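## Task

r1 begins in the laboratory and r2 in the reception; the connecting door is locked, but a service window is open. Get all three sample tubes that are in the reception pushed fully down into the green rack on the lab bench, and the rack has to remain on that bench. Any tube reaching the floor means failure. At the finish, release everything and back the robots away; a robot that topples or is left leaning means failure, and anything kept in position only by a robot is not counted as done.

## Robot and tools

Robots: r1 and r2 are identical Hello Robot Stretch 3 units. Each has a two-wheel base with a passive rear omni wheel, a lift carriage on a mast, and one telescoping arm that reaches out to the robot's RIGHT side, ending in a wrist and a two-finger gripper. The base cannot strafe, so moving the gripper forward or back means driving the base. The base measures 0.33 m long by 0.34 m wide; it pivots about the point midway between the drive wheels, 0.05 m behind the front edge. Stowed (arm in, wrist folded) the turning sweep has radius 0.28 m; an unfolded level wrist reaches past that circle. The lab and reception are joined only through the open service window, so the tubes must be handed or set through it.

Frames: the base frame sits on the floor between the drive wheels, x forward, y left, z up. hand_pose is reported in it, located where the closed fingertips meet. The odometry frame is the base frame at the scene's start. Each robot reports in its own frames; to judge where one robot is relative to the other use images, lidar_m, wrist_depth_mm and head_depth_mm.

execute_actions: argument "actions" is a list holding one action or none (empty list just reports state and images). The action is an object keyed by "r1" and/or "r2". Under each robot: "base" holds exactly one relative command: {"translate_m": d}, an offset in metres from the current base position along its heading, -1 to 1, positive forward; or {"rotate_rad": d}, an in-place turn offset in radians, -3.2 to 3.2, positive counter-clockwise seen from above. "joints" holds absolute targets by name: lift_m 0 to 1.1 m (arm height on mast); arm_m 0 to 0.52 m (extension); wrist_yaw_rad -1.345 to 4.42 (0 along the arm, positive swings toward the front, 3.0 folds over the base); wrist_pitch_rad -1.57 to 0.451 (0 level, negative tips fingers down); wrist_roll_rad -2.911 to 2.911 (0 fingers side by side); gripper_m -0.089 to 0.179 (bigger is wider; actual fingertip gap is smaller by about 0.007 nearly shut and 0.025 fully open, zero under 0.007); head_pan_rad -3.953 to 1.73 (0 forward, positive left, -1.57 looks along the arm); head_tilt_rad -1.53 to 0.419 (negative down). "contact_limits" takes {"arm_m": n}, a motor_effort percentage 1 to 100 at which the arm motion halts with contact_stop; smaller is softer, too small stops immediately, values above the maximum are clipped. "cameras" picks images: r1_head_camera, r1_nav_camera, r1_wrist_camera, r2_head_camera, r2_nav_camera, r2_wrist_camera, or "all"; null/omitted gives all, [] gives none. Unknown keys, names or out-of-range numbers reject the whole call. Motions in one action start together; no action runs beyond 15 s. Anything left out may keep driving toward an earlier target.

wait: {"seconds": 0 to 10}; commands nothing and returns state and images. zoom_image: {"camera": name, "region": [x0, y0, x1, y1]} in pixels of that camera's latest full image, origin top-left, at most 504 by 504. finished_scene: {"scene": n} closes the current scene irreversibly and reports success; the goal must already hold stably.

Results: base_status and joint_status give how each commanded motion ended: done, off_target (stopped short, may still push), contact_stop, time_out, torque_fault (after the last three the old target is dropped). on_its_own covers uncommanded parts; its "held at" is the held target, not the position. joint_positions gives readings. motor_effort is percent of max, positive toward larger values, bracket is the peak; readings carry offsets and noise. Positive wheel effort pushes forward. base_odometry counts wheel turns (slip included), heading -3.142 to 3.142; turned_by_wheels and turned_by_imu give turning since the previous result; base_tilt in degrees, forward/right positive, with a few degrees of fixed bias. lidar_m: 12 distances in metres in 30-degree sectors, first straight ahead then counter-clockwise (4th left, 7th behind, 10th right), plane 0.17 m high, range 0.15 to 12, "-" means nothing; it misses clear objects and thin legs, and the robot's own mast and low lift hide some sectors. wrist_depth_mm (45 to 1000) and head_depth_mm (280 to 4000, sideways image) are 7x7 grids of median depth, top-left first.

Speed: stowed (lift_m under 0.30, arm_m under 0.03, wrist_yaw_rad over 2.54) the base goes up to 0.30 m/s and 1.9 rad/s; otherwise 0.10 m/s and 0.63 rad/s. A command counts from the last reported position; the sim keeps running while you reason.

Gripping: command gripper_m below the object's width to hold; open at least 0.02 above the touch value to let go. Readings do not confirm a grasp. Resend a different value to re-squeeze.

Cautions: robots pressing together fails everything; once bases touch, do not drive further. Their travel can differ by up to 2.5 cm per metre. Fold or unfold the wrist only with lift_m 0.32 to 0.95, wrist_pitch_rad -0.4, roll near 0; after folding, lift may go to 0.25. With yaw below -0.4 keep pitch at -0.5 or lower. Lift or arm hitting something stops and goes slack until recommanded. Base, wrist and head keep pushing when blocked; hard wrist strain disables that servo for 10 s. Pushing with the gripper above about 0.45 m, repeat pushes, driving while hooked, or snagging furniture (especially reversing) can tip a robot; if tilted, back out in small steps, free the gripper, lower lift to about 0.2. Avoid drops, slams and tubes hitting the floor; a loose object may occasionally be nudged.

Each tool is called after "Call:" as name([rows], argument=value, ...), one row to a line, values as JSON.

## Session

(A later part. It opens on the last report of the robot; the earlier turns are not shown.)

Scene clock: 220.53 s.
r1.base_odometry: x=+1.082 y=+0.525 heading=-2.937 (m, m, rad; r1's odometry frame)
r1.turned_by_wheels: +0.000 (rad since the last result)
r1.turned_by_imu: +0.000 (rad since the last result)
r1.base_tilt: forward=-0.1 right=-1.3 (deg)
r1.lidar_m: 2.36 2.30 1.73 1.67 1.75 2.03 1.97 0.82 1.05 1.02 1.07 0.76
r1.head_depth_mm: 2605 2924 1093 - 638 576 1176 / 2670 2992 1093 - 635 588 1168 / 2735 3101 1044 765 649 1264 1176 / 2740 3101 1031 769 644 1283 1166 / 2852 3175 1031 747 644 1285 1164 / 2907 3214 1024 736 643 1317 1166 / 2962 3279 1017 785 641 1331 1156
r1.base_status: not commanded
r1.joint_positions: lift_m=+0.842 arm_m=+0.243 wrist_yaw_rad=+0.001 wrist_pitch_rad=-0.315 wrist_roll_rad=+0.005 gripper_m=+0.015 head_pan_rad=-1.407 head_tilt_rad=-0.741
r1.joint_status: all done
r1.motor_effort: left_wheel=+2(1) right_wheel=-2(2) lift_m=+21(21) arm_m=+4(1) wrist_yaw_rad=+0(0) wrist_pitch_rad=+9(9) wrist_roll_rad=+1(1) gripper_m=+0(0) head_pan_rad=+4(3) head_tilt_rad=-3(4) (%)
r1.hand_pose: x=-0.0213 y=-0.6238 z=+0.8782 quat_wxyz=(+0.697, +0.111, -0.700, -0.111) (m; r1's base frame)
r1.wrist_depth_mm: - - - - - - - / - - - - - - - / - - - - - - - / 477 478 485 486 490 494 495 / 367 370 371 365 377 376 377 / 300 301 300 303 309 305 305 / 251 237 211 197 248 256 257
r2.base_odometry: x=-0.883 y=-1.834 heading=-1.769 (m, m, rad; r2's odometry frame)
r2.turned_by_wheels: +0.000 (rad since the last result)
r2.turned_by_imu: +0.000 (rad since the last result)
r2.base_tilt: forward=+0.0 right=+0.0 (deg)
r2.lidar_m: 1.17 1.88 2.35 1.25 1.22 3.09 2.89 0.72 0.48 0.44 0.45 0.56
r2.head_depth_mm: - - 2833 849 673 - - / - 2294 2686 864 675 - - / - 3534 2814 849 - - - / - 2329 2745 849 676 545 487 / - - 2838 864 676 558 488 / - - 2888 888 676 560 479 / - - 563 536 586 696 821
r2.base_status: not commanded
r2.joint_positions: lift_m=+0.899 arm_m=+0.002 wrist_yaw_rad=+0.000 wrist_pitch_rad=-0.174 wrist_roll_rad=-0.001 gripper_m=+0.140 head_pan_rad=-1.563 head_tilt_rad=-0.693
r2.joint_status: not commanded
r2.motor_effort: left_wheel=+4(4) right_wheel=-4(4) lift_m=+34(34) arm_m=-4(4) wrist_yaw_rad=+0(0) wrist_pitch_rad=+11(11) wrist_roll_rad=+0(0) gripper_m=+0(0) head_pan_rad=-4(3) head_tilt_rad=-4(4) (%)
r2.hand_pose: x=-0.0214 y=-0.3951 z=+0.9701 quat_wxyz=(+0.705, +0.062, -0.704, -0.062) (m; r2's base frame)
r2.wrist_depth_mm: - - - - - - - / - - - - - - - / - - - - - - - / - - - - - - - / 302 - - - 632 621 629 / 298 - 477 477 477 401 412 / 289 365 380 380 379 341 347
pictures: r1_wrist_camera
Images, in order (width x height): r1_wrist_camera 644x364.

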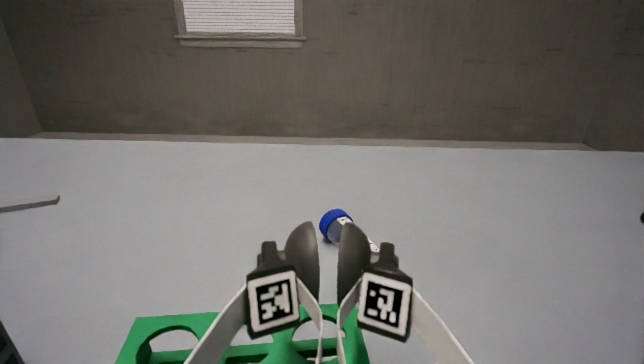

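Call:
execute_actions([
  {"r1":{"joints":{"arm_m":0.3,"lift_m":1.05,"wrist_pitch_rad":-1.2,"gripper_m":0.08}}},
], cameras=["r1_wrist_camera"])

Scene clock: 223.47 s.
r1.base_odometry: x=+1.082 y=+0.525 heading=-2.938 (m, m, rad; r1's odometry frame)
r1.turned_by_wheels: +0.000 (rad since the last result)
r1.turned_by_imu: +0.000 (rad since the last result)
r1.base_tilt: forward=-0.1 right=-1.3 (deg)
r1.lidar_m: 2.37 2.30 1.73 1.67 1.76 2.03 1.97 0.81 1.05 1.02 1.07 0.76
r1.head_depth_mm: - 3047 1049 804 654 577 1176 / 2699 - 958 802 653 589 1176 / 2688 3121 1037 799 633 1272 1163 / 2790 3150 1033 797 650 1289 1164 / 2870 3172 1028 744 645 1285 1166 / 2894 3228 1025 736 643 1311 1159 / 2994 3295 1016 784 640 1327 1158
r1.base_status: not commanded
r1.joint_positions: lift_m=+1.050 arm_m=+0.300 wrist_yaw_rad=-0.002 wrist_pitch_rad=-1.201 wrist_roll_rad=+0.011 gripper_m=+0.080 head_pan_rad=-1.407 head_tilt_rad=-0.741
r1.joint_status: all done
r1.motor_effort: left_wheel=+1(5) right_wheel=-2(6) lift_m=+21(24) arm_m=+4(4) wrist_yaw_rad=+1(11) wrist_pitch_rad=+0(100) wrist_roll_rad=-3(22) gripper_m=+0(85) head_pan_rad=+4(4) head_tilt_rad=-3(3) (%)
r1.hand_pose: x=-0.0218 y=-0.5148 z=+0.9410 quat_wxyz=(+0.580, +0.397, -0.587, -0.403) (m; r1's base frame)
r1.wrist_depth_mm: 384 387 386 388 388 386 386 / 376 372 373 372 372 371 372 / 322 356 360 359 358 357 359 / 289 346 347 344 347 344 346 / 279 331 303 329 336 333 334 / 322 324 268 319 324 323 323 / 313 312 313 313 312 312 314
r2.base_odometry: x=-0.883 y=-1.834 heading=-1.769 (m, m, rad; r2's odometry frame)
r2.turned_by_wheels: +0.000 (rad since the last result)
r2.turned_by_imu: +0.000 (rad since the last result)
r2.base_tilt: forward=+0.0 right=-0.1 (deg)
r2.lidar_m: 1.17 1.87 2.36 1.25 1.22 3.07 2.88 0.72 0.48 0.44 0.44 0.56
r2.head_depth_mm: - - 2846 851 673 - - / - 2316 2719 867 674 - - / - 3593 2867 853 - - - / - 2340 2702 852 675 546 487 / - - 2836 868 676 561 488 / - - 2852 887 675 559 478 / - - 565 536 587 696 823
r2.base_status: not commanded
r2.joint_positions: lift_m=+0.899 arm_m=+0.002 wrist_yaw_rad=+0.000 wrist_pitch_rad=-0.174 wrist_roll_rad=-0.001 gripper_m=+0.140 head_pan_rad=-1.563 head_tilt_rad=-0.693
r2.joint_status: not commanded
r2.motor_effort: left_wheel=+4(4) right_wheel=-4(4) lift_m=+34(34) arm_m=-4(4) wrist_yaw_rad=+0(0) wrist_pitch_rad=+11(11) wrist_roll_rad=+0(1) gripper_m=+0(0) head_pan_rad=-3(3) head_tilt_rad=-4(3) (%)
r2.hand_pose: x=-0.0214 y=-0.3951 z=+0.9701 quat_wxyz=(+0.705, +0.062, -0.704, -0.062) (m; r2's base frame)
r2.wrist_depth_mm: - - - - - - - / - - - - - - - / - - - - - - - / - - - - - - - / 304 - - - 633 631 630 / 300 - 474 475 467 405 411 / 290 361 378 378 378 341 349
pictures: r1_wrist_camera
Images, in order (width x height): r1_wrist_camera 644x364.

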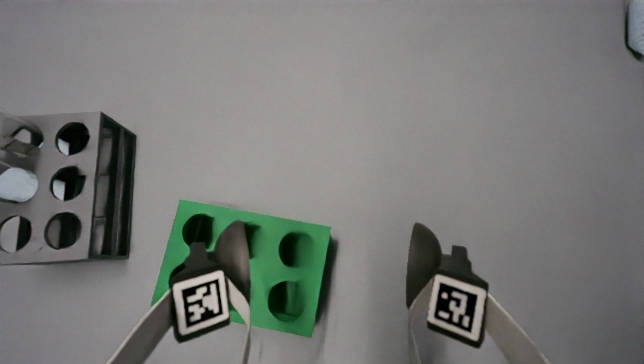

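Knocked the rack; tube rolling. Look.

Call:
execute_actions([
  {"r1":{"joints":{"arm_m":0.0,"wrist_pitch_rad":-0.7,"head_pan_rad":-1.9}}},
], cameras=["r1_wrist_camera","r1_head_camera"])

Scene clock: 227.03 s.
r1.base_odometry: x=+1.082 y=+0.525 heading=-2.938 (m, m, rad; r1's odometry frame)
r1.turned_by_wheels: +0.000 (rad since the last result)
r1.turned_by_imu: +0.000 (rad since the last result)
r1.base_tilt: forward=-0.1 right=-1.3 (deg)
r1.lidar_m: 2.36 2.30 1.72 1.68 1.75 2.03 1.97 0.81 1.05 1.02 1.07 0.76
r1.head_depth_mm: - - - - - 1332 1177 / - - - - - 1327 1172 / - - - - - 1301 1167 / - - - - - 1311 1159 / 2761 - - - - - 1167 / 2701 - - - - 1285 1159 / 2607 - - 762 620 579 1154
r1.base_status: not commanded
r1.joint_positions: lift_m=+1.050 arm_m=+0.000 wrist_yaw_rad=-0.001 wrist_pitch_rad=-0.719 wrist_roll_rad=+0.009 gripper_m=+0.080 head_pan_rad=-1.893 head_tilt_rad=-0.741
r1.joint_status: all done
r1.motor_effort: left_wheel=+1(1) right_wheel=-2(2) lift_m=+21(21) arm_m=-3(4) wrist_yaw_rad=+1(1) wrist_pitch_rad=+11(11) wrist_roll_rad=-1(3) gripper_m=+0(1) head_pan_rad=-5(42) head_tilt_rad=-4(3) (%)
r1.hand_pose: x=-0.0217 y=-0.3223 z=+1.0017 quat_wxyz=(+0.659, +0.247, -0.665, -0.250) (m; r1's base frame)
r1.wrist_depth_mm: - 817 821 818 820 - - / 663 674 676 676 676 660 664 / 571 471 575 574 580 580 576 / 500 442 460 477 499 498 501 / 440 442 426 426 456 442 446 / 396 398 397 396 397 399 397 / 360 360 352 361 361 356 360
r2.base_odometry: x=-0.883 y=-1.834 heading=-1.769 (m, m, rad; r2's odometry frame)
r2.turned_by_wheels: +0.000 (rad since the last result)
r2.turned_by_imu: +0.000 (rad since the last result)
r2.base_tilt: forward=+0.0 right=-0.1 (deg)
r2.lidar_m: 1.17 1.88 2.35 1.25 1.22 3.09 2.88 0.72 0.47 0.44 0.45 0.56
r2.head_depth_mm: - - 2897 851 672 - - / - 2306 2706 866 672 - - / - 3534 2836 847 - - - / - 2311 2721 852 673 547 487 / - - 2862 871 675 559 487 / - - 2875 884 675 559 478 / - - 565 535 587 696 823
r2.base_status: not commanded
r2.joint_positions: lift_m=+0.899 arm_m=+0.002 wrist_yaw_rad=+0.000 wrist_pitch_rad=-0.174 wrist_roll_rad=-0.001 gripper_m=+0.140 head_pan_rad=-1.563 head_tilt_rad=-0.693
r2.joint_status: not commanded
r2.motor_effort: left_wheel=+4(4) right_wheel=-5(4) lift_m=+34(34) arm_m=-4(4) wrist_yaw_rad=+0(0) wrist_pitch_rad=+11(11) wrist_roll_rad=+0(1) gripper_m=+0(0) head_pan_rad=-3(3) head_tilt_rad=-4(4) (%)
r2.hand_pose: x=-0.0214 y=-0.3951 z=+0.9701 quat_wxyz=(+0.705, +0.062, -0.704, -0.062) (m; r2's base frame)
r2.wrist_depth_mm: - - - - - - - / - - - - - - - / - - - - - - - / - - - - - - - / 303 - - - 625 619 623 / 298 - 470 474 471 401 405 / 288 366 378 380 376 340 345
pictures: r1_head_camera (sideways: a quarter turn clockwise sets it upright), r1_wrist_camera
Images, in order (width x height): r1_head_camera 896x504, r1_wrist_camera 644x364.

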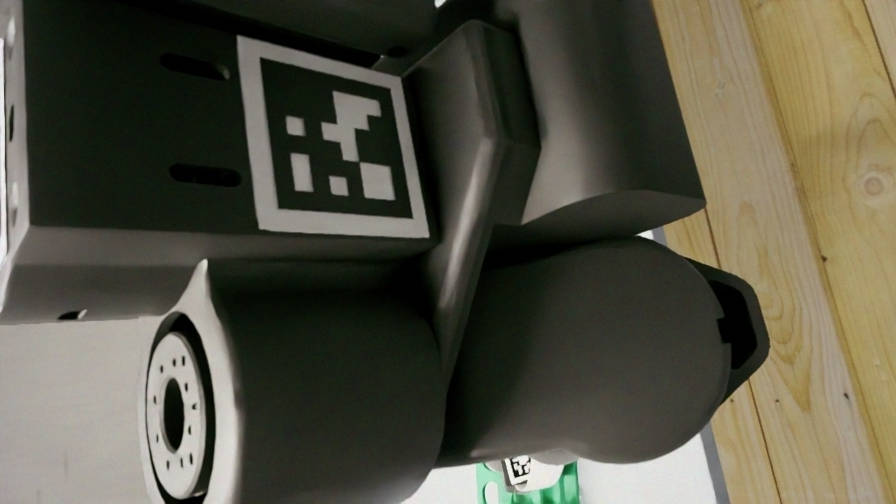

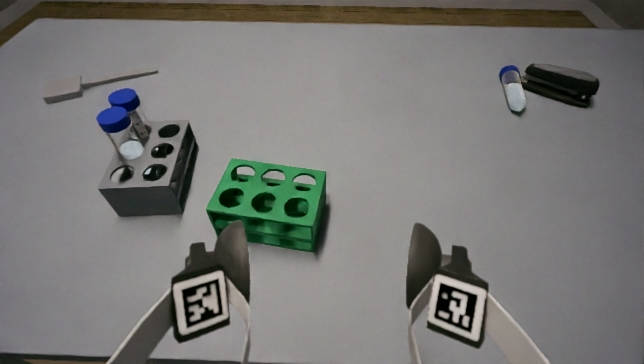

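Call:
execute_actions([
  {"r1":{"base":{"translate_m":-0.35},"joints":{"arm_m":0.36,"lift_m":0.9,"wrist_pitch_rad":-0.7,"gripper_m":0.06,"head_pan_rad":-1.4}}},
], cameras=["r1_wrist_camera"])

Scene clock: 232.13 s.
r1.base_odometry: x=+1.425 y=+0.596 heading=-2.937 (m, m, rad; r1's odometry frame)
r1.turned_by_wheels: +0.000 (rad since the last result)
r1.turned_by_imu: +0.001 (rad since the last result)
r1.base_tilt: forward=-0.1 right=-1.3 (deg)
r1.lidar_m: 2.71 2.31 1.73 1.69 1.77 1.67 1.62 0.52 0.55 1.01 1.05 1.08
r1.head_depth_mm: 2598 2855 - 803 653 564 1169 / 2666 2984 - 793 651 575 1169 / 2688 3120 1038 799 648 585 1165 / 2787 3141 1035 796 647 1265 1166 / 2837 3185 1030 789 646 1283 1161 / 2925 3268 1025 786 642 1307 1160 / 3003 3280 1016 727 640 1326 1154
r1.base_status: done
r1.joint_positions: lift_m=+0.900 arm_m=+0.360 wrist_yaw_rad=-0.001 wrist_pitch_rad=-0.718 wrist_roll_rad=+0.009 gripper_m=+0.060 head_pan_rad=-1.407 head_tilt_rad=-0.741
r1.joint_status: all done
r1.motor_effort: left_wheel=+1(2) right_wheel=-2(5) lift_m=+17(20) arm_m=+3(4) wrist_yaw_rad=+0(1) wrist_pitch_rad=+10(11) wrist_roll_rad=-1(2) gripper_m=+0(74) head_pan_rad=+3(41) head_tilt_rad=-3(4) (%)
r1.hand_pose: x=-0.0217 y=-0.6818 z=+0.8521 quat_wxyz=(+0.659, +0.247, -0.665, -0.250) (m; r1's base frame)
r1.wrist_depth_mm: - - - - - - - / 409 409 412 408 410 411 413 / 348 350 348 348 338 352 353 / 302 303 306 305 288 259 308 / 269 268 276 263 272 267 269 / 242 242 - 242 - 244 242 / 219 219 214 219 215 219 220
r2.base_odometry: x=-0.883 y=-1.834 heading=-1.769 (m, m, rad; r2's odometry frame)
r2.turned_by_wheels: +0.000 (rad since the last result)
r2.turned_by_imu: +0.001 (rad since the last result)
r2.base_tilt: forward=+0.0 right=+0.0 (deg)
r2.lidar_m: 1.17 1.88 2.35 1.25 1.22 3.09 2.88 0.72 0.48 0.44 0.45 0.56
r2.head_depth_mm: - - 2834 849 675 - - / - 2321 2675 870 672 - - / - 3542 2851 851 - - - / - 2320 2689 855 672 544 489 / - - 2843 870 674 560 487 / - - 2836 889 677 560 478 / - - 565 536 586 695 821
r2.base_status: not commanded
r2.joint_positions: lift_m=+0.899 arm_m=+0.002 wrist_yaw_rad=+0.000 wrist_pitch_rad=-0.174 wrist_roll_rad=-0.001 gripper_m=+0.140 head_pan_rad=-1.563 head_tilt_rad=-0.693
r2.joint_status: not commanded
r2.motor_effort: left_wheel=+4(4) right_wheel=-4(4) lift_m=+34(34) arm_m=-4(4) wrist_yaw_rad=+0(0) wrist_pitch_rad=+11(11) wrist_roll_rad=+1(0) gripper_m=+0(0) head_pan_rad=-3(3) head_tilt_rad=-4(3) (%)
r2.hand_pose: x=-0.0214 y=-0.3951 z=+0.9701 quat_wxyz=(+0.705, +0.062, -0.704, -0.062) (m; r2's base frame)
r2.wrist_depth_mm: - - - - - - - / - - - - - - - / - - - - - - - / - - - - - - - / 304 - - - 624 626 627 / 299 - 473 473 476 404 408 / 288 364 378 379 379 341 347
pictures: r1_wrist_camera
Images, in order (width x height): r1_wrist_camera 644x364.

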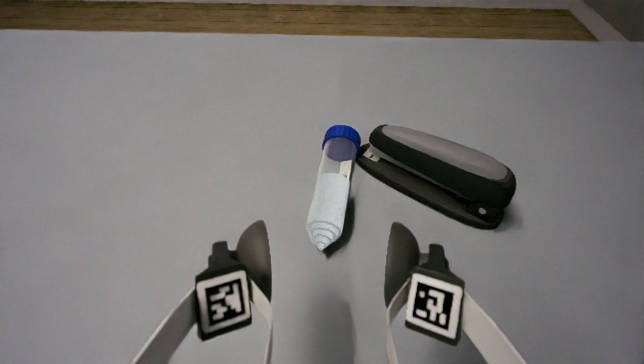

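Call:
execute_actions([
  {"r1":{"joints":{"arm_m":0.45,"lift_m":0.838}}},
], cameras=["r1_wrist_camera"])

Call:
execute_actions([
  {"r1":{"joints":{"gripper_m":0.012}}},
], cameras=[])

Call:
execute_actions([
  {"r1":{"joints":{"arm_m":0.2,"lift_m":0.843}}},
], cameras=["r1_wrist_camera"])

Scene clock: 262.87 s.
r1.base_odometry: x=+1.425 y=+0.596 heading=-2.937 (m, m, rad; r1's odometry frame)
r1.turned_by_wheels: +0.000 (rad since the last result)
r1.turned_by_imu: +0.000 (rad since the last result)
r1.base_tilt: forward=-0.1 right=-1.3 (deg)
r1.lidar_m: 2.71 2.32 1.73 1.69 1.77 1.67 1.62 0.52 0.55 1.01 1.06 1.07
r1.head_depth_mm: 2617 2916 - 807 653 564 1179 / 2680 2938 - 801 652 575 1170 / 2695 3021 1067 799 648 587 1174 / 2784 3079 1033 795 645 1257 1162 / 2806 3179 1030 793 647 1289 1161 / 2899 3153 1024 789 643 1308 1161 / 2949 3244 1018 727 642 1327 1157
r1.base_status: not commanded
r1.joint_positions: lift_m=+0.838 arm_m=+0.450 wrist_yaw_rad=-0.001 wrist_pitch_rad=-0.718 wrist_roll_rad=+0.009 gripper_m=+0.060 head_pan_rad=-1.407 head_tilt_rad=-0.741
r1.joint_status: all done
r1.motor_effort: left_wheel=+1(1) right_wheel=-2(2) lift_m=+17(17) arm_m=+4(4) wrist_yaw_rad=+0(0) wrist_pitch_rad=+10(10) wrist_roll_rad=-1(1) gripper_m=-1(0) head_pan_rad=+3(4) head_tilt_rad=-2(3) (%)
r1.hand_pose: x=-0.0217 y=-0.7718 z=+0.7902 quat_wxyz=(+0.659, +0.247, -0.665, -0.250) (m; r1's base frame)
r1.wrist_depth_mm: 366 365 366 366 367 367 369 / 302 301 302 303 302 303 303 / 255 256 257 256 258 257 258 / 222 223 224 214 191 160 225 / 197 198 202 194 195 169 142 / 177 177 - 156 - 174 156 / 160 161 158 155 158 162 161
r2.base_odometry: x=-0.883 y=-1.834 heading=-1.769 (m, m, rad; r2's odometry frame)
r2.turned_by_wheels: +0.000 (rad since the last result)
r2.turned_by_imu: +0.000 (rad since the last result)
r2.base_tilt: forward=+0.0 right=-0.1 (deg)
r2.lidar_m: 1.17 1.88 2.36 1.25 1.22 3.08 2.88 0.72 0.48 0.44 0.44 0.56
r2.head_depth_mm: - - 2837 853 672 - - / - 2326 2680 867 673 - - / - 3560 2850 854 - - - / - 2336 2730 850 676 546 487 / - - 2862 870 674 558 488 / - - 2846 889 677 558 478 / - - 566 536 585 696 825
r2.base_status: not commanded
r2.joint_positions: lift_m=+0.899 arm_m=+0.002 wrist_yaw_rad=+0.000 wrist_pitch_rad=-0.174 wrist_roll_rad=-0.001 gripper_m=+0.140 head_pan_rad=-1.563 head_tilt_rad=-0.693
r2.joint_status: not commanded
r2.motor_effort: left_wheel=+3(4) right_wheel=-5(4) lift_m=+34(34) arm_m=-4(4) wrist_yaw_rad=+0(0) wrist_pitch_rad=+11(11) wrist_roll_rad=+1(1) gripper_m=+1(0) head_pan_rad=-3(3) head_tilt_rad=-4(4) (%)
r2.hand_pose: x=-0.0214 y=-0.3951 z=+0.9701 quat_wxyz=(+0.705, +0.062, -0.704, -0.062) (m; r2's base frame)
r2.wrist_depth_mm: - - - - - - - / - - - - - - - / - - - - - - - / - - - - - - - / 306 - - - 628 629 623 / 300 - 471 474 471 402 412 / 290 364 375 381 377 341 347
pictures: r1_wrist_camera
Images, in order (width x height): r1_wrist_camera 644x364.

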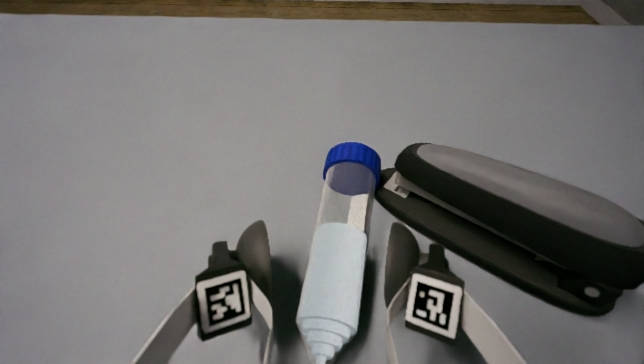

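Scene clock: 263.83 s.
r1.base_odometry: x=+1.425 y=+0.596 heading=-2.937 (m, m, rad; r1's odometry frame)
r1.turned_by_wheels: +0.000 (rad since the last result)
r1.turned_by_imu: +0.000 (rad since the last result)
r1.base_tilt: forward=-0.1 right=-1.3 (deg)
r1.lidar_m: 2.71 2.31 1.74 1.69 1.77 1.67 1.62 0.52 0.55 1.01 1.05 1.07
r1.head_depth_mm: 2575 2922 - 807 652 561 1174 / 2638 2988 - 806 653 575 1165 / 2713 3060 1037 799 649 586 1162 / 2770 3125 1032 795 647 1264 1163 / 2834 3162 1024 793 646 1278 1164 / 2890 3281 1024 787 642 1305 1156 / 3025 3211 1023 726 639 1336 1158
r1.base_status: not commanded
r1.joint_positions: lift_m=+0.838 arm_m=+0.450 wrist_yaw_rad=-0.001 wrist_pitch_rad=-0.717 wrist_roll_rad=+0.009 gripper_m=+0.012 head_pan_rad=-1.407 head_tilt_rad=-0.741
r1.joint_status: all done
r1.motor_effort: left_wheel=+1(1) right_wheel=-2(2) lift_m=+17(16) arm_m=+4(4) wrist_yaw_rad=+0(0) wrist_pitch_rad=+10(10) wrist_roll_rad=-1(1) gripper_m=-8(81) head_pan_rad=+4(4) head_tilt_rad=-3(3) (%)
r1.hand_pose: x=-0.0217 y=-0.7719 z=+0.7902 quat_wxyz=(+0.659, +0.247, -0.665, -0.250) (m; r1's base frame)
r1.wrist_depth_mm: 363 365 367 367 368 371 371 / 301 301 301 303 303 303 304 / 255 256 258 257 258 259 259 / 222 223 223 213 190 161 225 / 197 197 198 199 194 169 142 / 177 177 178 151 179 175 156 / 160 160 158 156 158 162 162
r2.base_odometry: x=-0.883 y=-1.834 heading=-1.769 (m, m, rad; r2's odometry frame)
r2.turned_by_wheels: +0.000 (rad since the last result)
r2.turned_by_imu: +0.000 (rad since the last result)
r2.base_tilt: forward=+0.0 right=+0.0 (deg)
r2.lidar_m: 1.17 1.87 2.35 1.25 1.22 3.10 2.89 0.72 0.48 0.44 0.44 0.56
r2.head_depth_mm: - - 2830 845 674 - - / - 2330 2729 868 673 - - / - 3521 2881 853 - - - / - 2318 2737 851 674 544 488 / - - 2870 872 671 560 488 / - - 2891 887 676 560 478 / - - 566 536 587 694 827
r2.base_status: not commanded
r2.joint_positions: lift_m=+0.899 arm_m=+0.002 wrist_yaw_rad=+0.000 wrist_pitch_rad=-0.174 wrist_roll_rad=-0.001 gripper_m=+0.140 head_pan_rad=-1.563 head_tilt_rad=-0.693
r2.joint_status: not commanded
r2.motor_effort: left_wheel=+4(5) right_wheel=-4(4) lift_m=+34(34) arm_m=-4(4) wrist_yaw_rad=+0(0) wrist_pitch_rad=+11(11) wrist_roll_rad=+1(1) gripper_m=+1(1) head_pan_rad=-3(3) head_tilt_rad=-3(4) (%)
r2.hand_pose: x=-0.0214 y=-0.3951 z=+0.9701 quat_wxyz=(+0.705, +0.062, -0.704, -0.062) (m; r2's base frame)
r2.wrist_depth_mm: - - - - - - - / - - - - - - - / - - - - - - - / - - - - - - - / 305 - - - 628 622 622 / 297 - 473 468 475 403 410 / 292 366 382 376 377 339 344
pictures: none
No camera images: the call's "cameras" was empty. Leave "cameras" out to get every camera's image.

Scene clock: 266.90 s.
r1.base_odometry: x=+1.425 y=+0.596 heading=-2.937 (m, m, rad; r1's odometry frame)
r1.turned_by_wheels: +0.000 (rad since the last result)
r1.turned_by_imu: +0.000 (rad since the last result)
r1.base_tilt: forward=-0.2 right=-1.3 (deg)
r1.lidar_m: 2.71 2.31 1.74 1.68 1.77 1.67 1.62 0.52 0.55 1.01 1.05 1.08
r1.head_depth_mm: 2602 2895 1050 - 618 564 1178 / 2633 2973 1041 - 619 575 1175 / 2689 3079 1039 825 632 586 1168 / 2779 3060 1042 795 647 1260 1161 / 2848 3174 1031 795 643 1280 1167 / 2952 3254 1017 787 643 1306 1162 / 3010 3342 1012 727 641 1331 1150
r1.base_status: not commanded
r1.joint_positions: lift_m=+0.843 arm_m=+0.200 wrist_yaw_rad=-0.001 wrist_pitch_rad=-0.717 wrist_roll_rad=+0.009 gripper_m=+0.012 head_pan_rad=-1.407 head_tilt_rad=-0.741
r1.joint_status: all done
r1.motor_effort: left_wheel=+1(1) right_wheel=-2(2) lift_m=+21(20) arm_m=-4(5) wrist_yaw_rad=+0(0) wrist_pitch_rad=+10(10) wrist_roll_rad=-1(1) gripper_m=-7(8) head_pan_rad=+3(4) head_tilt_rad=-3(4) (%)
r1.hand_pose: x=-0.0217 y=-0.5226 z=+0.7950 quat_wxyz=(+0.659, +0.247, -0.665, -0.250) (m; r1's base frame)
r1.wrist_depth_mm: 379 379 378 379 339 379 382 / 310 312 312 312 314 313 316 / 265 265 266 266 266 267 267 / 230 231 231 220 231 231 231 / 204 204 204 201 205 205 205 / 183 183 184 151 185 184 184 / 165 166 163 158 163 167 167
r2.base_odometry: x=-0.883 y=-1.834 heading=-1.769 (m, m, rad; r2's odometry frame)
r2.turned_by_wheels: +0.000 (rad since the last result)
r2.turned_by_imu: +0.000 (rad since the last result)
r2.base_tilt: forward=+0.0 right=-0.1 (deg)
r2.lidar_m: 1.17 1.88 2.36 1.25 1.22 3.07 2.87 0.72 0.48 0.44 0.45 0.56
r2.head_depth_mm: - - 2817 850 672 - - / - 2338 2701 868 671 - - / - 3554 2838 850 - - - / - 2368 2696 849 676 544 487 / - - 2877 872 675 559 488 / - - 2846 886 675 560 478 / - - 564 536 587 695 825
r2.base_status: not commanded
r2.joint_positions: lift_m=+0.899 arm_m=+0.002 wrist_yaw_rad=+0.000 wrist_pitch_rad=-0.174 wrist_roll_rad=-0.001 gripper_m=+0.140 head_pan_rad=-1.563 head_tilt_rad=-0.693
r2.joint_status: not commanded
r2.motor_effort: left_wheel=+4(4) right_wheel=-4(4) lift_m=+34(34) arm_m=-4(4) wrist_yaw_rad=+0(0) wrist_pitch_rad=+11(11) wrist_roll_rad=+0(0) gripper_m=+0(1) head_pan_rad=-3(3) head_tilt_rad=-4(4) (%)
r2.hand_pose: x=-0.0214 y=-0.3951 z=+0.9701 quat_wxyz=(+0.705, +0.062, -0.704, -0.062) (m; r2's base frame)
r2.wrist_depth_mm: - - - - - - - / - - - - - - - / - - - - - - - / - - - - - - - / 308 - - - 621 635 625 / 299 - 476 476 476 401 405 / 291 368 377 377 378 340 345
pictures: r1_wrist_camera
Images, in order (width x height): r1_wrist_camera 644x364.

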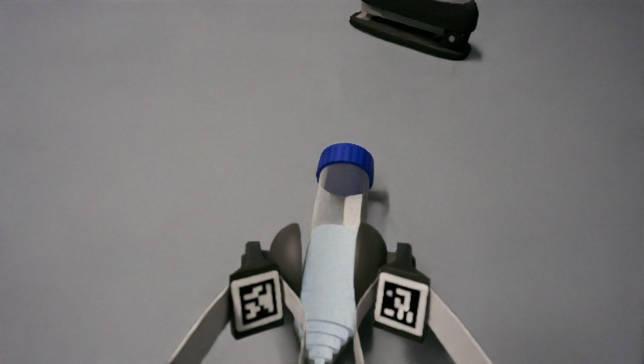

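Call:
execute_actions([
  {"r1":{"joints":{"gripper_m":0.065,"lift_m":0.836}}},
], cameras=[])

Call:
execute_actions([
  {"r1":{"joints":{"lift_m":0.96}}},
], cameras=[])

Call:
execute_actions([
  {"r1":{"joints":{"wrist_pitch_rad":-1.56,"arm_m":0.43}}},
], cameras=[])

Call:
execute_actions([
  {"r1":{"joints":{"lift_m":0.91}}},
], cameras=["r1_wrist_camera","r1_head_camera"])

Scene clock: 268.40 s.
r1.base_odometry: x=+1.425 y=+0.596 heading=-2.937 (m, m, rad; r1's odometry frame)
r1.turned_by_wheels: +0.000 (rad since the last result)
r1.turned_by_imu: +0.000 (rad since the last result)
r1.base_tilt: forward=-0.1 right=-1.3 (deg)
r1.lidar_m: 2.71 2.31 1.73 1.69 1.77 1.67 1.62 0.52 0.55 1.01 1.06 1.08
r1.head_depth_mm: 2572 2911 1052 862 618 563 1175 / 2662 2977 1048 - 616 574 1166 / 2723 3103 1037 825 625 586 1162 / 2728 3102 1037 795 647 1260 1166 / 2810 3119 1027 793 641 1279 1152 / 2912 3237 1026 789 642 1310 1156 / 2948 3266 1017 727 640 1338 1161
r1.base_status: not commanded
r1.joint_positions: lift_m=+0.836 arm_m=+0.200 wrist_yaw_rad=-0.001 wrist_pitch_rad=-0.716 wrist_roll_rad=+0.009 gripper_m=+0.065 head_pan_rad=-1.407 head_tilt_rad=-0.741
r1.joint_status: all done
r1.motor_effort: left_wheel=+1(2) right_wheel=-2(1) lift_m=+16(21) arm_m=-3(3) wrist_yaw_rad=+0(1) wrist_pitch_rad=+9(10) wrist_roll_rad=-1(1) gripper_m=+0(80) head_pan_rad=+3(4) head_tilt_rad=-3(4) (%)
r1.hand_pose: x=-0.0217 y=-0.5228 z=+0.7885 quat_wxyz=(+0.659, +0.247, -0.665, -0.249) (m; r1's base frame)
r1.wrist_depth_mm: 365 366 367 364 336 353 369 / 299 301 299 302 301 302 302 / 256 255 256 256 257 256 257 / 222 222 223 212 223 223 224 / 196 197 202 192 200 198 198 / 176 176 - 156 177 178 177 / 160 159 157 154 157 160 160
r2.base_odometry: x=-0.883 y=-1.834 heading=-1.769 (m, m, rad; r2's odometry frame)
r2.turned_by_wheels: +0.000 (rad since the last result)
r2.turned_by_imu: +0.000 (rad since the last result)
r2.base_tilt: forward=+0.0 right=+0.0 (deg)
r2.lidar_m: 1.17 1.88 2.35 1.25 1.22 3.08 2.89 0.72 0.48 0.44 0.45 0.56
r2.head_depth_mm: - - 2850 845 674 - - / - 2341 2702 860 673 - - / - 3608 2853 849 - - - / - 2330 2754 853 674 546 487 / - - 2860 872 675 560 487 / - - 2850 889 677 560 478 / - - 566 536 587 696 824
r2.base_status: not commanded
r2.joint_positions: lift_m=+0.899 arm_m=+0.002 wrist_yaw_rad=+0.000 wrist_pitch_rad=-0.174 wrist_roll_rad=-0.001 gripper_m=+0.140 head_pan_rad=-1.563 head_tilt_rad=-0.693
r2.joint_status: not commanded
r2.motor_effort: left_wheel=+4(4) right_wheel=-4(4) lift_m=+34(34) arm_m=-4(4) wrist_yaw_rad=+0(0) wrist_pitch_rad=+11(11) wrist_roll_rad=+0(0) gripper_m=+1(0) head_pan_rad=-4(3) head_tilt_rad=-4(4) (%)
r2.hand_pose: x=-0.0214 y=-0.3951 z=+0.9701 quat_wxyz=(+0.705, +0.062, -0.704, -0.062) (m; r2's base frame)
r2.wrist_depth_mm: - - - - - - - / - - - - - - - / - - - - - - - / - - - - - - - / 305 - - - 623 638 624 / 299 - 486 473 468 404 408 / 290 363 380 381 377 339 346
pictures: none
No camera images: the call's "cameras" was empty. Leave "cameras" out to get every camera's image.

Scene clock: 270.37 s.
r1.base_odometry: x=+1.425 y=+0.596 heading=-2.937 (m, m, rad; r1's odometry frame)
r1.turned_by_wheels: +0.000 (rad since the last result)
r1.turned_by_imu: +0.000 (rad since the last result)
r1.base_tilt: forward=-0.1 right=-1.3 (deg)
r1.lidar_m: 2.71 2.31 1.74 1.69 1.77 1.67 1.62 0.52 0.55 1.01 1.05 1.08
r1.head_depth_mm: 2595 2858 - 755 654 561 1175 / 2682 2905 - 736 653 574 1169 / 2714 3022 1041 773 651 586 1162 / 2761 3162 1038 794 648 1257 1156 / 2844 3170 1031 794 646 1293 1164 / 2921 3257 1023 792 642 1309 1151 / 2935 3242 1014 727 640 1342 1162
r1.base_status: not commanded
r1.joint_positions: lift_m=+0.960 arm_m=+0.200 wrist_yaw_rad=-0.001 wrist_pitch_rad=-0.716 wrist_roll_rad=+0.009 gripper_m=+0.065 head_pan_rad=-1.407 head_tilt_rad=-0.741
r1.joint_status: all done
r1.motor_effort: left_wheel=+1(1) right_wheel=-1(1) lift_m=+21(20) arm_m=-3(3) wrist_yaw_rad=+0(1) wrist_pitch_rad=+9(9) wrist_roll_rad=-1(1) gripper_m=+1(0) head_pan_rad=+4(3) head_tilt_rad=-3(3) (%)
r1.hand_pose: x=-0.0217 y=-0.5228 z=+0.9122 quat_wxyz=(+0.659, +0.247, -0.665, -0.249) (m; r1's base frame)
r1.wrist_depth_mm: 628 636 629 - - - - / 519 514 514 519 517 523 543 / 439 440 440 440 422 441 441 / 382 385 383 384 387 383 385 / 338 338 346 339 345 340 340 / 303 304 - 298 304 304 306 / 276 275 270 270 271 277 276
r2.base_odometry: x=-0.883 y=-1.834 heading=-1.769 (m, m, rad; r2's odometry frame)
r2.turned_by_wheels: +0.000 (rad since the last result)
r2.turned_by_imu: +0.000 (rad since the last result)
r2.base_tilt: forward=-0.1 right=-0.1 (deg)
r2.lidar_m: 1.17 1.87 2.36 1.25 1.22 3.10 2.89 0.72 0.48 0.44 0.45 0.56
r2.head_depth_mm: - - 2818 849 671 - - / - 2329 2714 867 672 - - / - 3583 2843 853 - - - / - 2344 2701 851 675 545 487 / - - 2863 865 673 559 489 / - - 2889 885 678 559 478 / - - 566 536 586 695 823
r2.base_status: not commanded
r2.joint_positions: lift_m=+0.899 arm_m=+0.002 wrist_yaw_rad=+0.000 wrist_pitch_rad=-0.174 wrist_roll_rad=-0.001 gripper_m=+0.140 head_pan_rad=-1.563 head_tilt_rad=-0.693
r2.joint_status: not commanded
r2.motor_effort: left_wheel=+4(4) right_wheel=-4(4) lift_m=+34(34) arm_m=-4(4) wrist_yaw_rad=+0(0) wrist_pitch_rad=+11(11) wrist_roll_rad=+0(0) gripper_m=+1(0) head_pan_rad=-4(3) head_tilt_rad=-3(4) (%)
r2.hand_pose: x=-0.0214 y=-0.3951 z=+0.9701 quat_wxyz=(+0.705, +0.062, -0.704, -0.062) (m; r2's base frame)
r2.wrist_depth_mm: - - - - - - - / - - - - - - - / - - - - - - - / - - - - - - - / 304 - - - 628 626 619 / 299 - 471 472 471 403 408 / 289 364 380 381 376 341 348
pictures: none
No camera images: the call's "cameras" was empty. Leave "cameras" out to get every camera's image.

Scene clock: 273.30 s.
r1.base_odometry: x=+1.425 y=+0.596 heading=-2.937 (m, m, rad; r1's odometry frame)
r1.turned_by_wheels: +0.000 (rad since the last result)
r1.turned_by_imu: +0.000 (rad since the last result)
r1.base_tilt: forward=-0.1 right=-1.3 (deg)
r1.lidar_m: 2.72 2.32 1.73 1.69 1.77 1.67 1.62 0.52 0.55 1.01 1.06 1.07
r1.head_depth_mm: 2537 - 1051 807 654 561 1171 / 2653 - 1007 804 652 575 1176 / 2728 3101 1035 798 647 586 1170 / 2767 3106 1036 796 646 1257 1156 / 2826 3179 1027 787 643 1283 1161 / 2856 3227 1022 791 644 1309 1158 / 2931 3256 1018 723 641 1341 1150
r1.base_status: not commanded
r1.joint_positions: lift_m=+0.960 arm_m=+0.430 wrist_yaw_rad=-0.001 wrist_pitch_rad=-1.553 wrist_roll_rad=+0.009 gripper_m=+0.065 head_pan_rad=-1.407 head_tilt_rad=-0.741
r1.joint_status: all done
r1.motor_effort: left_wheel=+1(1) right_wheel=-2(2) lift_m=+20(21) arm_m=+4(4) wrist_yaw_rad=+1(0) wrist_pitch_rad=-4(9) wrist_roll_rad=-1(1) gripper_m=+1(0) head_pan_rad=+4(4) head_tilt_rad=-3(3) (%)
r1.hand_pose: x=-0.0216 y=-0.5550 z=+0.8420 quat_wxyz=(+0.502, +0.493, -0.506, -0.498) (m; r1's base frame)
r1.wrist_depth_mm: 218 218 218 218 218 218 218 / 222 222 222 221 221 221 222 / 226 226 226 226 226 225 225 / 231 231 231 229 230 230 230 / 236 236 234 234 234 235 235 / 240 240 - 238 240 240 238 / 245 245 246 244 245 245 244
r2.base_odometry: x=-0.883 y=-1.834 heading=-1.769 (m, m, rad; r2's odometry frame)
r2.turned_by_wheels: +0.000 (rad since the last result)
r2.turned_by_imu: +0.000 (rad since the last result)
r2.base_tilt: forward=+0.0 right=-0.1 (deg)
r2.lidar_m: 1.17 1.87 2.36 1.25 1.22 3.10 2.89 0.72 0.48 0.44 0.45 0.56
r2.head_depth_mm: - - 2887 852 674 - - / - 2303 2705 865 675 - - / - 3552 2850 851 - - - / - 2362 2705 853 677 546 488 / - - 2844 871 676 559 489 / - - 2877 886 673 559 479 / - - 565 536 585 695 825
r2.base_status: not commanded
r2.joint_positions: lift_m=+0.899 arm_m=+0.002 wrist_yaw_rad=+0.000 wrist_pitch_rad=-0.174 wrist_roll_rad=-0.001 gripper_m=+0.140 head_pan_rad=-1.563 head_tilt_rad=-0.693
r2.joint_status: not commanded
r2.motor_effort: left_wheel=+4(4) right_wheel=-4(4) lift_m=+34(34) arm_m=-4(4) wrist_yaw_rad=-1(0) wrist_pitch_rad=+11(11) wrist_roll_rad=+0(0) gripper_m=+1(0) head_pan_rad=-4(3) head_tilt_rad=-4(3) (%)
r2.hand_pose: x=-0.0214 y=-0.3951 z=+0.9701 quat_wxyz=(+0.705, +0.062, -0.704, -0.062) (m; r2's base frame)
r2.wrist_depth_mm: - - - - - - - / - - - - - - - / - - - - - - - / - - - - - - - / 304 - - - 631 632 629 / 298 - 469 473 476 400 408 / 289 363 381 377 381 340 345
pictures: none
No camera images: the call's "cameras" was empty. Leave "cameras" out to get every camera's image.

Scene clock: 274.60 s.
r1.base_odometry: x=+1.425 y=+0.596 heading=-2.937 (m, m, rad; r1's odometry frame)
r1.turned_by_wheels: +0.000 (rad since the last result)
r1.turned_by_imu: +0.000 (rad since the last result)
r1.base_tilt: forward=-0.2 right=-1.3 (deg)
r1.lidar_m: 2.71 2.32 1.74 1.69 1.77 1.67 1.62 0.52 0.55 1.01 1.05 1.07
r1.head_depth_mm: 2602 2774 970 806 653 562 1174 / 2694 2921 - 802 651 573 1169 / 2748 2972 1058 798 648 587 1166 / 2748 3100 1030 796 648 1266 1160 / 2820 3193 1025 788 644 1283 1170 / 2935 3244 1022 788 641 1310 1154 / 2978 3236 1023 726 640 1334 1153
r1.base_status: not commanded
r1.joint_positions: lift_m=+0.910 arm_m=+0.430 wrist_yaw_rad=-0.001 wrist_pitch_rad=-1.553 wrist_roll_rad=+0.009 gripper_m=+0.065 head_pan_rad=-1.407 head_tilt_rad=-0.741
r1.joint_status: all done
r1.motor_effort: left_wheel=+1(1) right_wheel=-2(2) lift_m=+17(24) arm_m=+4(4) wrist_yaw_rad=+0(0) wrist_pitch_rad=-4(4) wrist_roll_rad=-1(1) gripper_m=+0(0) head_pan_rad=+3(4) head_tilt_rad=-3(3) (%)
r1.hand_pose: x=-0.0216 y=-0.5550 z=+0.7922 quat_wxyz=(+0.502, +0.493, -0.506, -0.498) (m; r1's base frame)
r1.wrist_depth_mm: 171 171 171 171 171 170 170 / 174 175 175 174 174 174 174 / 178 178 177 177 177 177 177 / 181 181 181 180 179 180 181 / 185 185 184 184 184 184 184 / 189 188 - 186 188 187 187 / 192 192 193 170 192 191 192
r2.base_odometry: x=-0.883 y=-1.834 heading=-1.769 (m, m, rad; r2's odometry frame)
r2.turned_by_wheels: +0.000 (rad since the last result)
r2.turned_by_imu: +0.000 (rad since the last result)
r2.base_tilt: forward=+0.0 right=-0.1 (deg)
r2.lidar_m: 1.17 1.87 2.36 1.25 1.22 3.08 2.89 0.72 0.48 0.44 0.44 0.56
r2.head_depth_mm: - - 2830 845 674 - - / - 2327 2722 869 669 - - / 2949 3570 2867 850 - - - / - 2334 2712 852 672 545 486 / - - 2857 875 674 558 488 / - - 2863 886 675 560 478 / - - 564 537 585 696 821
r2.base_status: not commanded
r2.joint_positions: lift_m=+0.899 arm_m=+0.002 wrist_yaw_rad=+0.000 wrist_pitch_rad=-0.174 wrist_roll_rad=-0.001 gripper_m=+0.140 head_pan_rad=-1.563 head_tilt_rad=-0.693
r2.joint_status: not commanded
r2.motor_effort: left_wheel=+4(4) right_wheel=-4(4) lift_m=+34(34) arm_m=-4(4) wrist_yaw_rad=+0(0) wrist_pitch_rad=+11(11) wrist_roll_rad=+0(0) gripper_m=+1(0) head_pan_rad=-3(3) head_tilt_rad=-4(4) (%)
r2.hand_pose: x=-0.0214 y=-0.3951 z=+0.9701 quat_wxyz=(+0.705, +0.062, -0.704, -0.062) (m; r2's base frame)
r2.wrist_depth_mm: - - - - - - - / - - - - - - - / - - - - - - - / - - - - - - - / 304 - - - 626 630 634 / 299 - 473 474 474 410 408 / 290 368 378 377 381 340 346
pictures: r1_head_camera (sideways: a quarter turn clockwise sets it upright), r1_wrist_camera
Images, in order (width x height): r1_head_camera 896x504, r1_wrist_camera 644x364.

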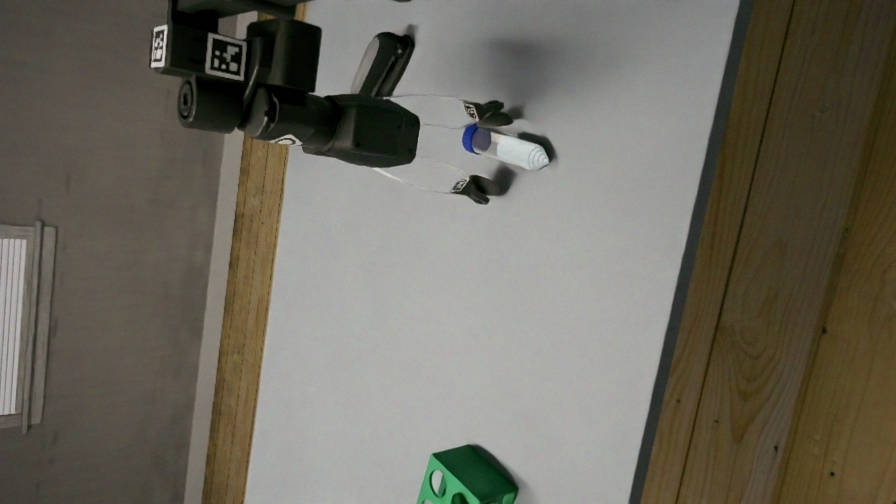

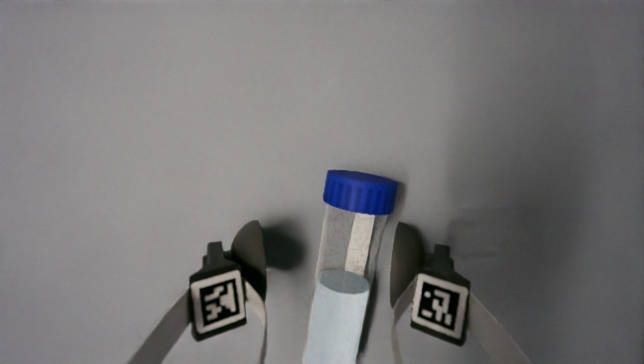

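Call:
execute_actions([
  {"r1":{"joints":{"lift_m":0.902,"arm_m":0.442}}},
], cameras=[])

Call:
execute_actions([
  {"r1":{"joints":{"gripper_m":0.005}}},
], cameras=[])

Call:
execute_actions([
  {"r1":{"joints":{"lift_m":0.95}}},
], cameras=[])

Call:
execute_actions([
  {"r1":{"base":{"translate_m":0.25},"joints":{"wrist_pitch_rad":0.0,"arm_m":0.1,"lift_m":0.87,"head_pan_rad":-1.57}}},
], cameras=["r1_wrist_camera","r1_head_camera"])

Scene clock: 275.97 s.
r1.base_odometry: x=+1.425 y=+0.596 heading=-2.937 (m, m, rad; r1's odometry frame)
r1.turned_by_wheels: +0.000 (rad since the last result)
r1.turned_by_imu: +0.000 (rad since the last result)
r1.base_tilt: forward=-0.2 right=-1.4 (deg)
r1.lidar_m: 2.71 2.32 1.74 1.69 1.77 1.67 1.62 0.52 0.55 1.01 1.06 1.08
r1.head_depth_mm: 2610 2810 991 805 652 564 1174 / 2648 2916 - 805 652 576 1173 / 2661 3029 1065 800 650 586 1168 / 2755 3119 1037 796 646 1261 1160 / 2793 3124 1026 790 645 1287 1157 / 2882 3211 1020 791 644 1306 1155 / 2971 3263 1016 723 640 1330 1157
r1.base_status: not commanded
r1.joint_positions: lift_m=+0.902 arm_m=+0.441 wrist_yaw_rad=-0.001 wrist_pitch_rad=-1.575 wrist_roll_rad=+0.009 gripper_m=+0.065 head_pan_rad=-1.407 head_tilt_rad=-0.741
r1.joint_status: all done
r1.motor_effort: left_wheel=+1(1) right_wheel=-2(2) lift_m=+13(17) arm_m=+5(5) wrist_yaw_rad=+0(1) wrist_pitch_rad=+8(11) wrist_roll_rad=-1(1) gripper_m=+0(0) head_pan_rad=+3(4) head_tilt_rad=-3(3) (%)
r1.hand_pose: x=-0.0216 y=-0.5614 z=+0.7849 quat_wxyz=(+0.497, +0.499, -0.501, -0.504) (m; r1's base frame)
r1.wrist_depth_mm: 163 163 163 162 162 162 161 / 166 166 166 166 165 166 165 / 170 170 170 169 169 169 169 / 174 174 173 173 172 172 173 / 177 178 176 177 176 177 177 / 183 182 - 180 181 181 181 / 187 187 187 160 186 185 186
r2.base_odometry: x=-0.883 y=-1.834 heading=-1.769 (m, m, rad; r2's odometry frame)
r2.turned_by_wheels: +0.000 (rad since the last result)
r2.turned_by_imu: +0.000 (rad since the last result)
r2.base_tilt: forward=+0.0 right=-0.1 (deg)
r2.lidar_m: 1.17 1.88 2.36 1.25 1.22 3.08 2.88 0.72 0.48 0.44 0.44 0.56
r2.head_depth_mm: - 3997 2854 852 674 - - / - 2327 2710 866 674 - - / - 3606 2818 847 - - - / - 2342 2731 851 674 544 487 / - - 2886 868 675 558 489 / - - 2847 888 674 559 477 / - - 565 536 587 695 823
r2.base_status: not commanded
r2.joint_positions: lift_m=+0.899 arm_m=+0.002 wrist_yaw_rad=+0.000 wrist_pitch_rad=-0.174 wrist_roll_rad=-0.001 gripper_m=+0.140 head_pan_rad=-1.563 head_tilt_rad=-0.693
r2.joint_status: not commanded
r2.motor_effort: left_wheel=+4(4) right_wheel=-5(4) lift_m=+34(34) arm_m=-4(4) wrist_yaw_rad=-1(0) wrist_pitch_rad=+11(11) wrist_roll_rad=+0(1) gripper_m=+0(0) head_pan_rad=-3(3) head_tilt_rad=-4(4) (%)
r2.hand_pose: x=-0.0214 y=-0.3951 z=+0.9701 quat_wxyz=(+0.705, +0.062, -0.704, -0.062) (m; r2's base frame)
r2.wrist_depth_mm: - - - - - - - / - - - - - - - / - - - - - - - / - - - - - - - / 304 - - - 630 627 637 / 298 - 469 473 469 402 407 / 288 364 380 381 377 339 347
pictures: none
No camera images: the call's "cameras" was empty. Leave "cameras" out to get every camera's image.

Scene clock: 277.27 s.
r1.base_odometry: x=+1.425 y=+0.596 heading=-2.937 (m, m, rad; r1's odometry frame)
r1.turned_by_wheels: +0.000 (rad since the last result)
r1.turned_by_imu: +0.000 (rad since the last result)
r1.base_tilt: forward=-0.1 right=-1.3 (deg)
r1.lidar_m: 2.71 2.31 1.73 1.69 1.77 1.67 1.62 0.52 0.55 1.01 1.05 1.07
r1.head_depth_mm: 2592 2793 990 807 652 563 1175 / 2628 2914 - 800 654 573 1171 / 2705 3063 1085 804 651 587 1163 / 2762 3147 1041 796 646 1266 1163 / 2835 3140 1027 793 645 1280 1160 / 2924 3288 1025 790 645 1305 1160 / 2921 3233 1015 725 643 1333 1158
r1.base_status: not commanded
r1.joint_positions: lift_m=+0.902 arm_m=+0.442 wrist_yaw_rad=-0.001 wrist_pitch_rad=-1.574 wrist_roll_rad=+0.009 gripper_m=+0.005 head_pan_rad=-1.407 head_tilt_rad=-0.741
r1.joint_status: all done
r1.motor_effort: left_wheel=+4(4) right_wheel=-7(7) lift_m=+12(13) arm_m=+4(6) wrist_yaw_rad=+0(0) wrist_pitch_rad=+8(8) wrist_roll_rad=-1(1) gripper_m=-12(89) head_pan_rad=+4(4) head_tilt_rad=-4(3) (%)
r1.hand_pose: x=-0.0216 y=-0.5616 z=+0.7850 quat_wxyz=(+0.497, +0.499, -0.501, -0.504) (m; r1's base frame)
r1.wrist_depth_mm: 164 164 164 164 163 163 163 / 168 168 167 167 167 166 167 / 172 172 171 171 170 170 169 / 176 175 175 173 174 174 173 / 179 179 179 177 178 178 178 / 184 183 182 174 181 182 181 / 188 188 188 160 187 186 186
r2.base_odometry: x=-0.883 y=-1.834 heading=-1.769 (m, m, rad; r2's odometry frame)
r2.turned_by_wheels: +0.000 (rad since the last result)
r2.turned_by_imu: +0.000 (rad since the last result)
r2.base_tilt: forward=+0.0 right=-0.1 (deg)
r2.lidar_m: 1.17 1.88 2.36 1.25 1.22 3.09 2.88 0.72 0.48 0.44 0.45 0.56
r2.head_depth_mm: - - 2795 848 673 - - / - 2315 2708 867 672 - - / - 3598 2863 852 - - - / - 2350 2735 854 674 545 487 / - - 2849 869 675 560 488 / - - 2855 889 675 558 480 / - - 565 535 588 695 825
r2.base_status: not commanded
r2.joint_positions: lift_m=+0.899 arm_m=+0.002 wrist_yaw_rad=+0.000 wrist_pitch_rad=-0.174 wrist_roll_rad=-0.001 gripper_m=+0.140 head_pan_rad=-1.563 head_tilt_rad=-0.693
r2.joint_status: not commanded
r2.motor_effort: left_wheel=+4(4) right_wheel=-5(4) lift_m=+34(34) arm_m=-4(4) wrist_yaw_rad=+0(0) wrist_pitch_rad=+11(11) wrist_roll_rad=+0(0) gripper_m=+0(0) head_pan_rad=-4(3) head_tilt_rad=-4(4) (%)
r2.hand_pose: x=-0.0214 y=-0.3951 z=+0.9701 quat_wxyz=(+0.705, +0.062, -0.704, -0.062) (m; r2's base frame)
r2.wrist_depth_mm: - - - - - - - / - - - - - - - / - - - - - - - / - - - - - - - / 305 - - - 633 631 619 / 299 - 475 474 469 400 408 / 291 363 376 379 381 339 346
pictures: none
No camera images: the call's "cameras" was empty. Leave "cameras" out to get every camera's image.

Scene clock: 278.93 s.
r1.base_odometry: x=+1.425 y=+0.596 heading=-2.937 (m, m, rad; r1's odometry frame)
r1.turned_by_wheels: +0.000 (rad since the last result)
r1.turned_by_imu: +0.000 (rad since the last result)
r1.base_tilt: forward=-0.2 right=-1.3 (deg)
r1.lidar_m: 2.71 2.31 1.73 1.69 1.77 1.67 1.62 0.52 0.55 1.01 1.06 1.08
r1.head_depth_mm: 2550 - 1048 805 654 563 1173 / 2629 - - 805 651 574 1167 / 2715 3043 1036 773 649 586 1165 / 2741 3136 1037 794 647 1256 1160 / 2815 3230 1032 790 645 1291 1160 / 2880 3209 1020 789 641 1310 1157 / 2941 3269 1014 727 640 1340 1150
r1.base_status: not commanded
r1.joint_positions: lift_m=+0.950 arm_m=+0.442 wrist_yaw_rad=-0.001 wrist_pitch_rad=-1.560 wrist_roll_rad=+0.009 gripper_m=+0.005 head_pan_rad=-1.407 head_tilt_rad=-0.741
r1.joint_status: all done
r1.motor_effort: left_wheel=+1(4) right_wheel=-2(7) lift_m=+21(24) arm_m=+3(4) wrist_yaw_rad=+1(0) wrist_pitch_rad=+0(8) wrist_roll_rad=-1(1) gripper_m=-9(12) head_pan_rad=+4(4) head_tilt_rad=-2(3) (%)
r1.hand_pose: x=-0.0216 y=-0.5652 z=+0.8321 quat_wxyz=(+0.500, +0.495, -0.505, -0.500) (m; r1's base frame)
r1.wrist_depth_mm: 208 208 208 208 208 207 207 / 212 212 212 211 212 210 211 / 217 216 216 215 216 215 216 / 220 221 221 219 220 220 219 / 225 225 224 225 225 224 224 / 230 230 230 174 228 229 229 / 235 234 236 162 235 234 234
r2.base_odometry: x=-0.883 y=-1.834 heading=-1.769 (m, m, rad; r2's odometry frame)
r2.turned_by_wheels: +0.000 (rad since the last result)
r2.turned_by_imu: +0.000 (rad since the last result)
r2.base_tilt: forward=+0.0 right=-0.1 (deg)
r2.lidar_m: 1.17 1.87 2.35 1.25 1.21 3.09 2.88 0.72 0.48 0.44 0.45 0.56
r2.head_depth_mm: - - 2865 848 673 - - / - 2334 2687 864 674 - - / - 3589 2869 849 - - - / - 2345 2698 854 676 546 488 / - - 2862 872 675 559 486 / - - 2839 884 676 559 477 / - - 564 536 587 696 820
r2.base_status: not commanded
r2.joint_positions: lift_m=+0.899 arm_m=+0.002 wrist_yaw_rad=+0.000 wrist_pitch_rad=-0.174 wrist_roll_rad=-0.001 gripper_m=+0.140 head_pan_rad=-1.563 head_tilt_rad=-0.693
r2.joint_status: not commanded
r2.motor_effort: left_wheel=+4(4) right_wheel=-5(4) lift_m=+34(34) arm_m=-4(4) wrist_yaw_rad=+0(0) wrist_pitch_rad=+11(11) wrist_roll_rad=+0(0) gripper_m=+0(0) head_pan_rad=-4(4) head_tilt_rad=-4(4) (%)
r2.hand_pose: x=-0.0214 y=-0.3951 z=+0.9701 quat_wxyz=(+0.705, +0.062, -0.704, -0.062) (m; r2's base frame)
r2.wrist_depth_mm: - - - - - - - / - - - - - - - / - - - - - - - / - - - - - - - / 305 - - - 629 623 628 / 300 - 475 473 473 400 410 / 289 365 380 381 379 342 344
pictures: none
No camera images: the call's "cameras" was empty. Leave "cameras" out to get every camera's image.

Scene clock: 282.67 s.
r1.base_odometry: x=+1.180 y=+0.545 heading=-2.937 (m, m, rad; r1's odometry frame)
r1.turned_by_wheels: +0.000 (rad since the last result)
r1.turned_by_imu: +0.000 (rad since the last result)
r1.base_tilt: forward=-0.1 right=-1.3 (deg)
r1.lidar_m: 2.47 2.30 1.72 1.68 1.76 1.93 1.87 0.73 1.04 1.02 1.06 0.84
r1.head_depth_mm: 2684 3010 1058 849 - 1302 1188 / 2693 3056 1047 857 - 1310 1170 / 2672 3066 1042 829 - 1283 1159 / 2680 3070 1033 772 645 1286 1167 / 2702 3087 1028 791 642 1254 1158 / 2782 3053 1023 793 646 1284 1159 / 2831 3055 1019 760 641 1284 1158
r1.base_status: done
r1.joint_positions: lift_m=+0.870 arm_m=+0.100 wrist_yaw_rad=-0.001 wrist_pitch_rad=-0.030 wrist_roll_rad=+0.009 gripper_m=+0.005 head_pan_rad=-1.563 head_tilt_rad=-0.741
r1.joint_status: all done
r1.motor_effort: left_wheel=+1(4) right_wheel=-2(2) lift_m=+17(19) arm_m=-4(2) wrist_yaw_rad=+1(0) wrist_pitch_rad=+17(19) wrist_roll_rad=-1(1) gripper_m=-9(9) head_pan_rad=-5(23) head_tilt_rad=-3(3) (%)
r1.hand_pose: x=-0.0216 y=-0.5007 z=+0.9770 quat_wxyz=(+0.704, +0.011, -0.710, -0.011) (m; r1's base frame)
r1.wrist_depth_mm: - - - - - - - / - - - - - - - / - - - - - - - / - - - - - - - / - - - 716 - - - / 565 574 593 174 617 590 590 / 435 438 423 161 422 446 447
r2.base_odometry: x=-0.883 y=-1.834 heading=-1.769 (m, m, rad; r2's odometry frame)
r2.turned_by_wheels: +0.000 (rad since the last result)
r2.turned_by_imu: +0.000 (rad since the last result)
r2.base_tilt: forward=+0.0 right=-0.1 (deg)
r2.lidar_m: 1.17 1.87 2.36 1.25 1.22 3.08 2.88 0.72 0.48 0.44 0.44 0.56
r2.head_depth_mm: - - 2816 847 674 - - / - 2329 2687 868 674 - - / - 3632 2803 849 - - - / - 2354 2734 850 675 545 486 / - - 2872 869 675 559 487 / - - 2886 885 672 560 478 / - - 565 535 585 697 826
r2.base_status: not commanded
r2.joint_positions: lift_m=+0.899 arm_m=+0.002 wrist_yaw_rad=+0.000 wrist_pitch_rad=-0.174 wrist_roll_rad=-0.001 gripper_m=+0.140 head_pan_rad=-1.563 head_tilt_rad=-0.693
r2.joint_status: not commanded
r2.motor_effort: left_wheel=+4(4) right_wheel=-4(4) lift_m=+34(34) arm_m=-4(4) wrist_yaw_rad=+0(0) wrist_pitch_rad=+11(11) wrist_roll_rad=+1(0) gripper_m=+0(0) head_pan_rad=-4(3) head_tilt_rad=-4(4) (%)
r2.hand_pose: x=-0.0214 y=-0.3951 z=+0.9701 quat_wxyz=(+0.705, +0.062, -0.704, -0.062) (m; r2's base frame)
r2.wrist_depth_mm: - - - - - - - / - - - - - - - / - - - - - - - / - - - - - - - / 305 - - - 626 623 633 / 301 - 473 472 474 405 410 / 289 364 384 377 378 343 349
pictures: r1_head_camera (sideways: a quarter turn clockwise sets it upright), r1_wrist_camera
Images, in order (width x height): r1_head_camera 896x504, r1_wrist_camera 644x364.

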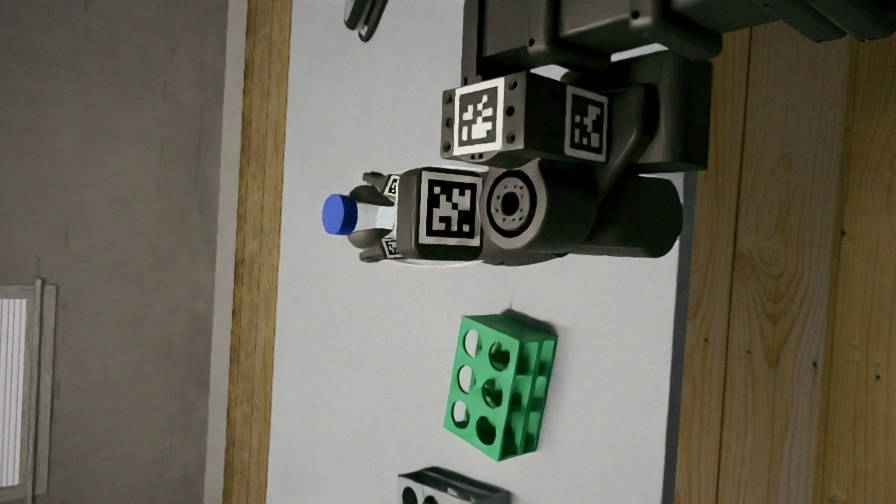

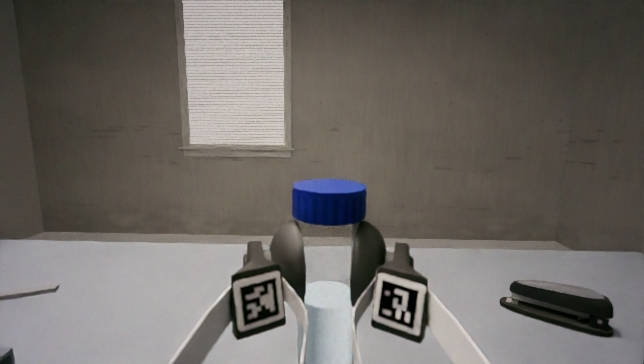

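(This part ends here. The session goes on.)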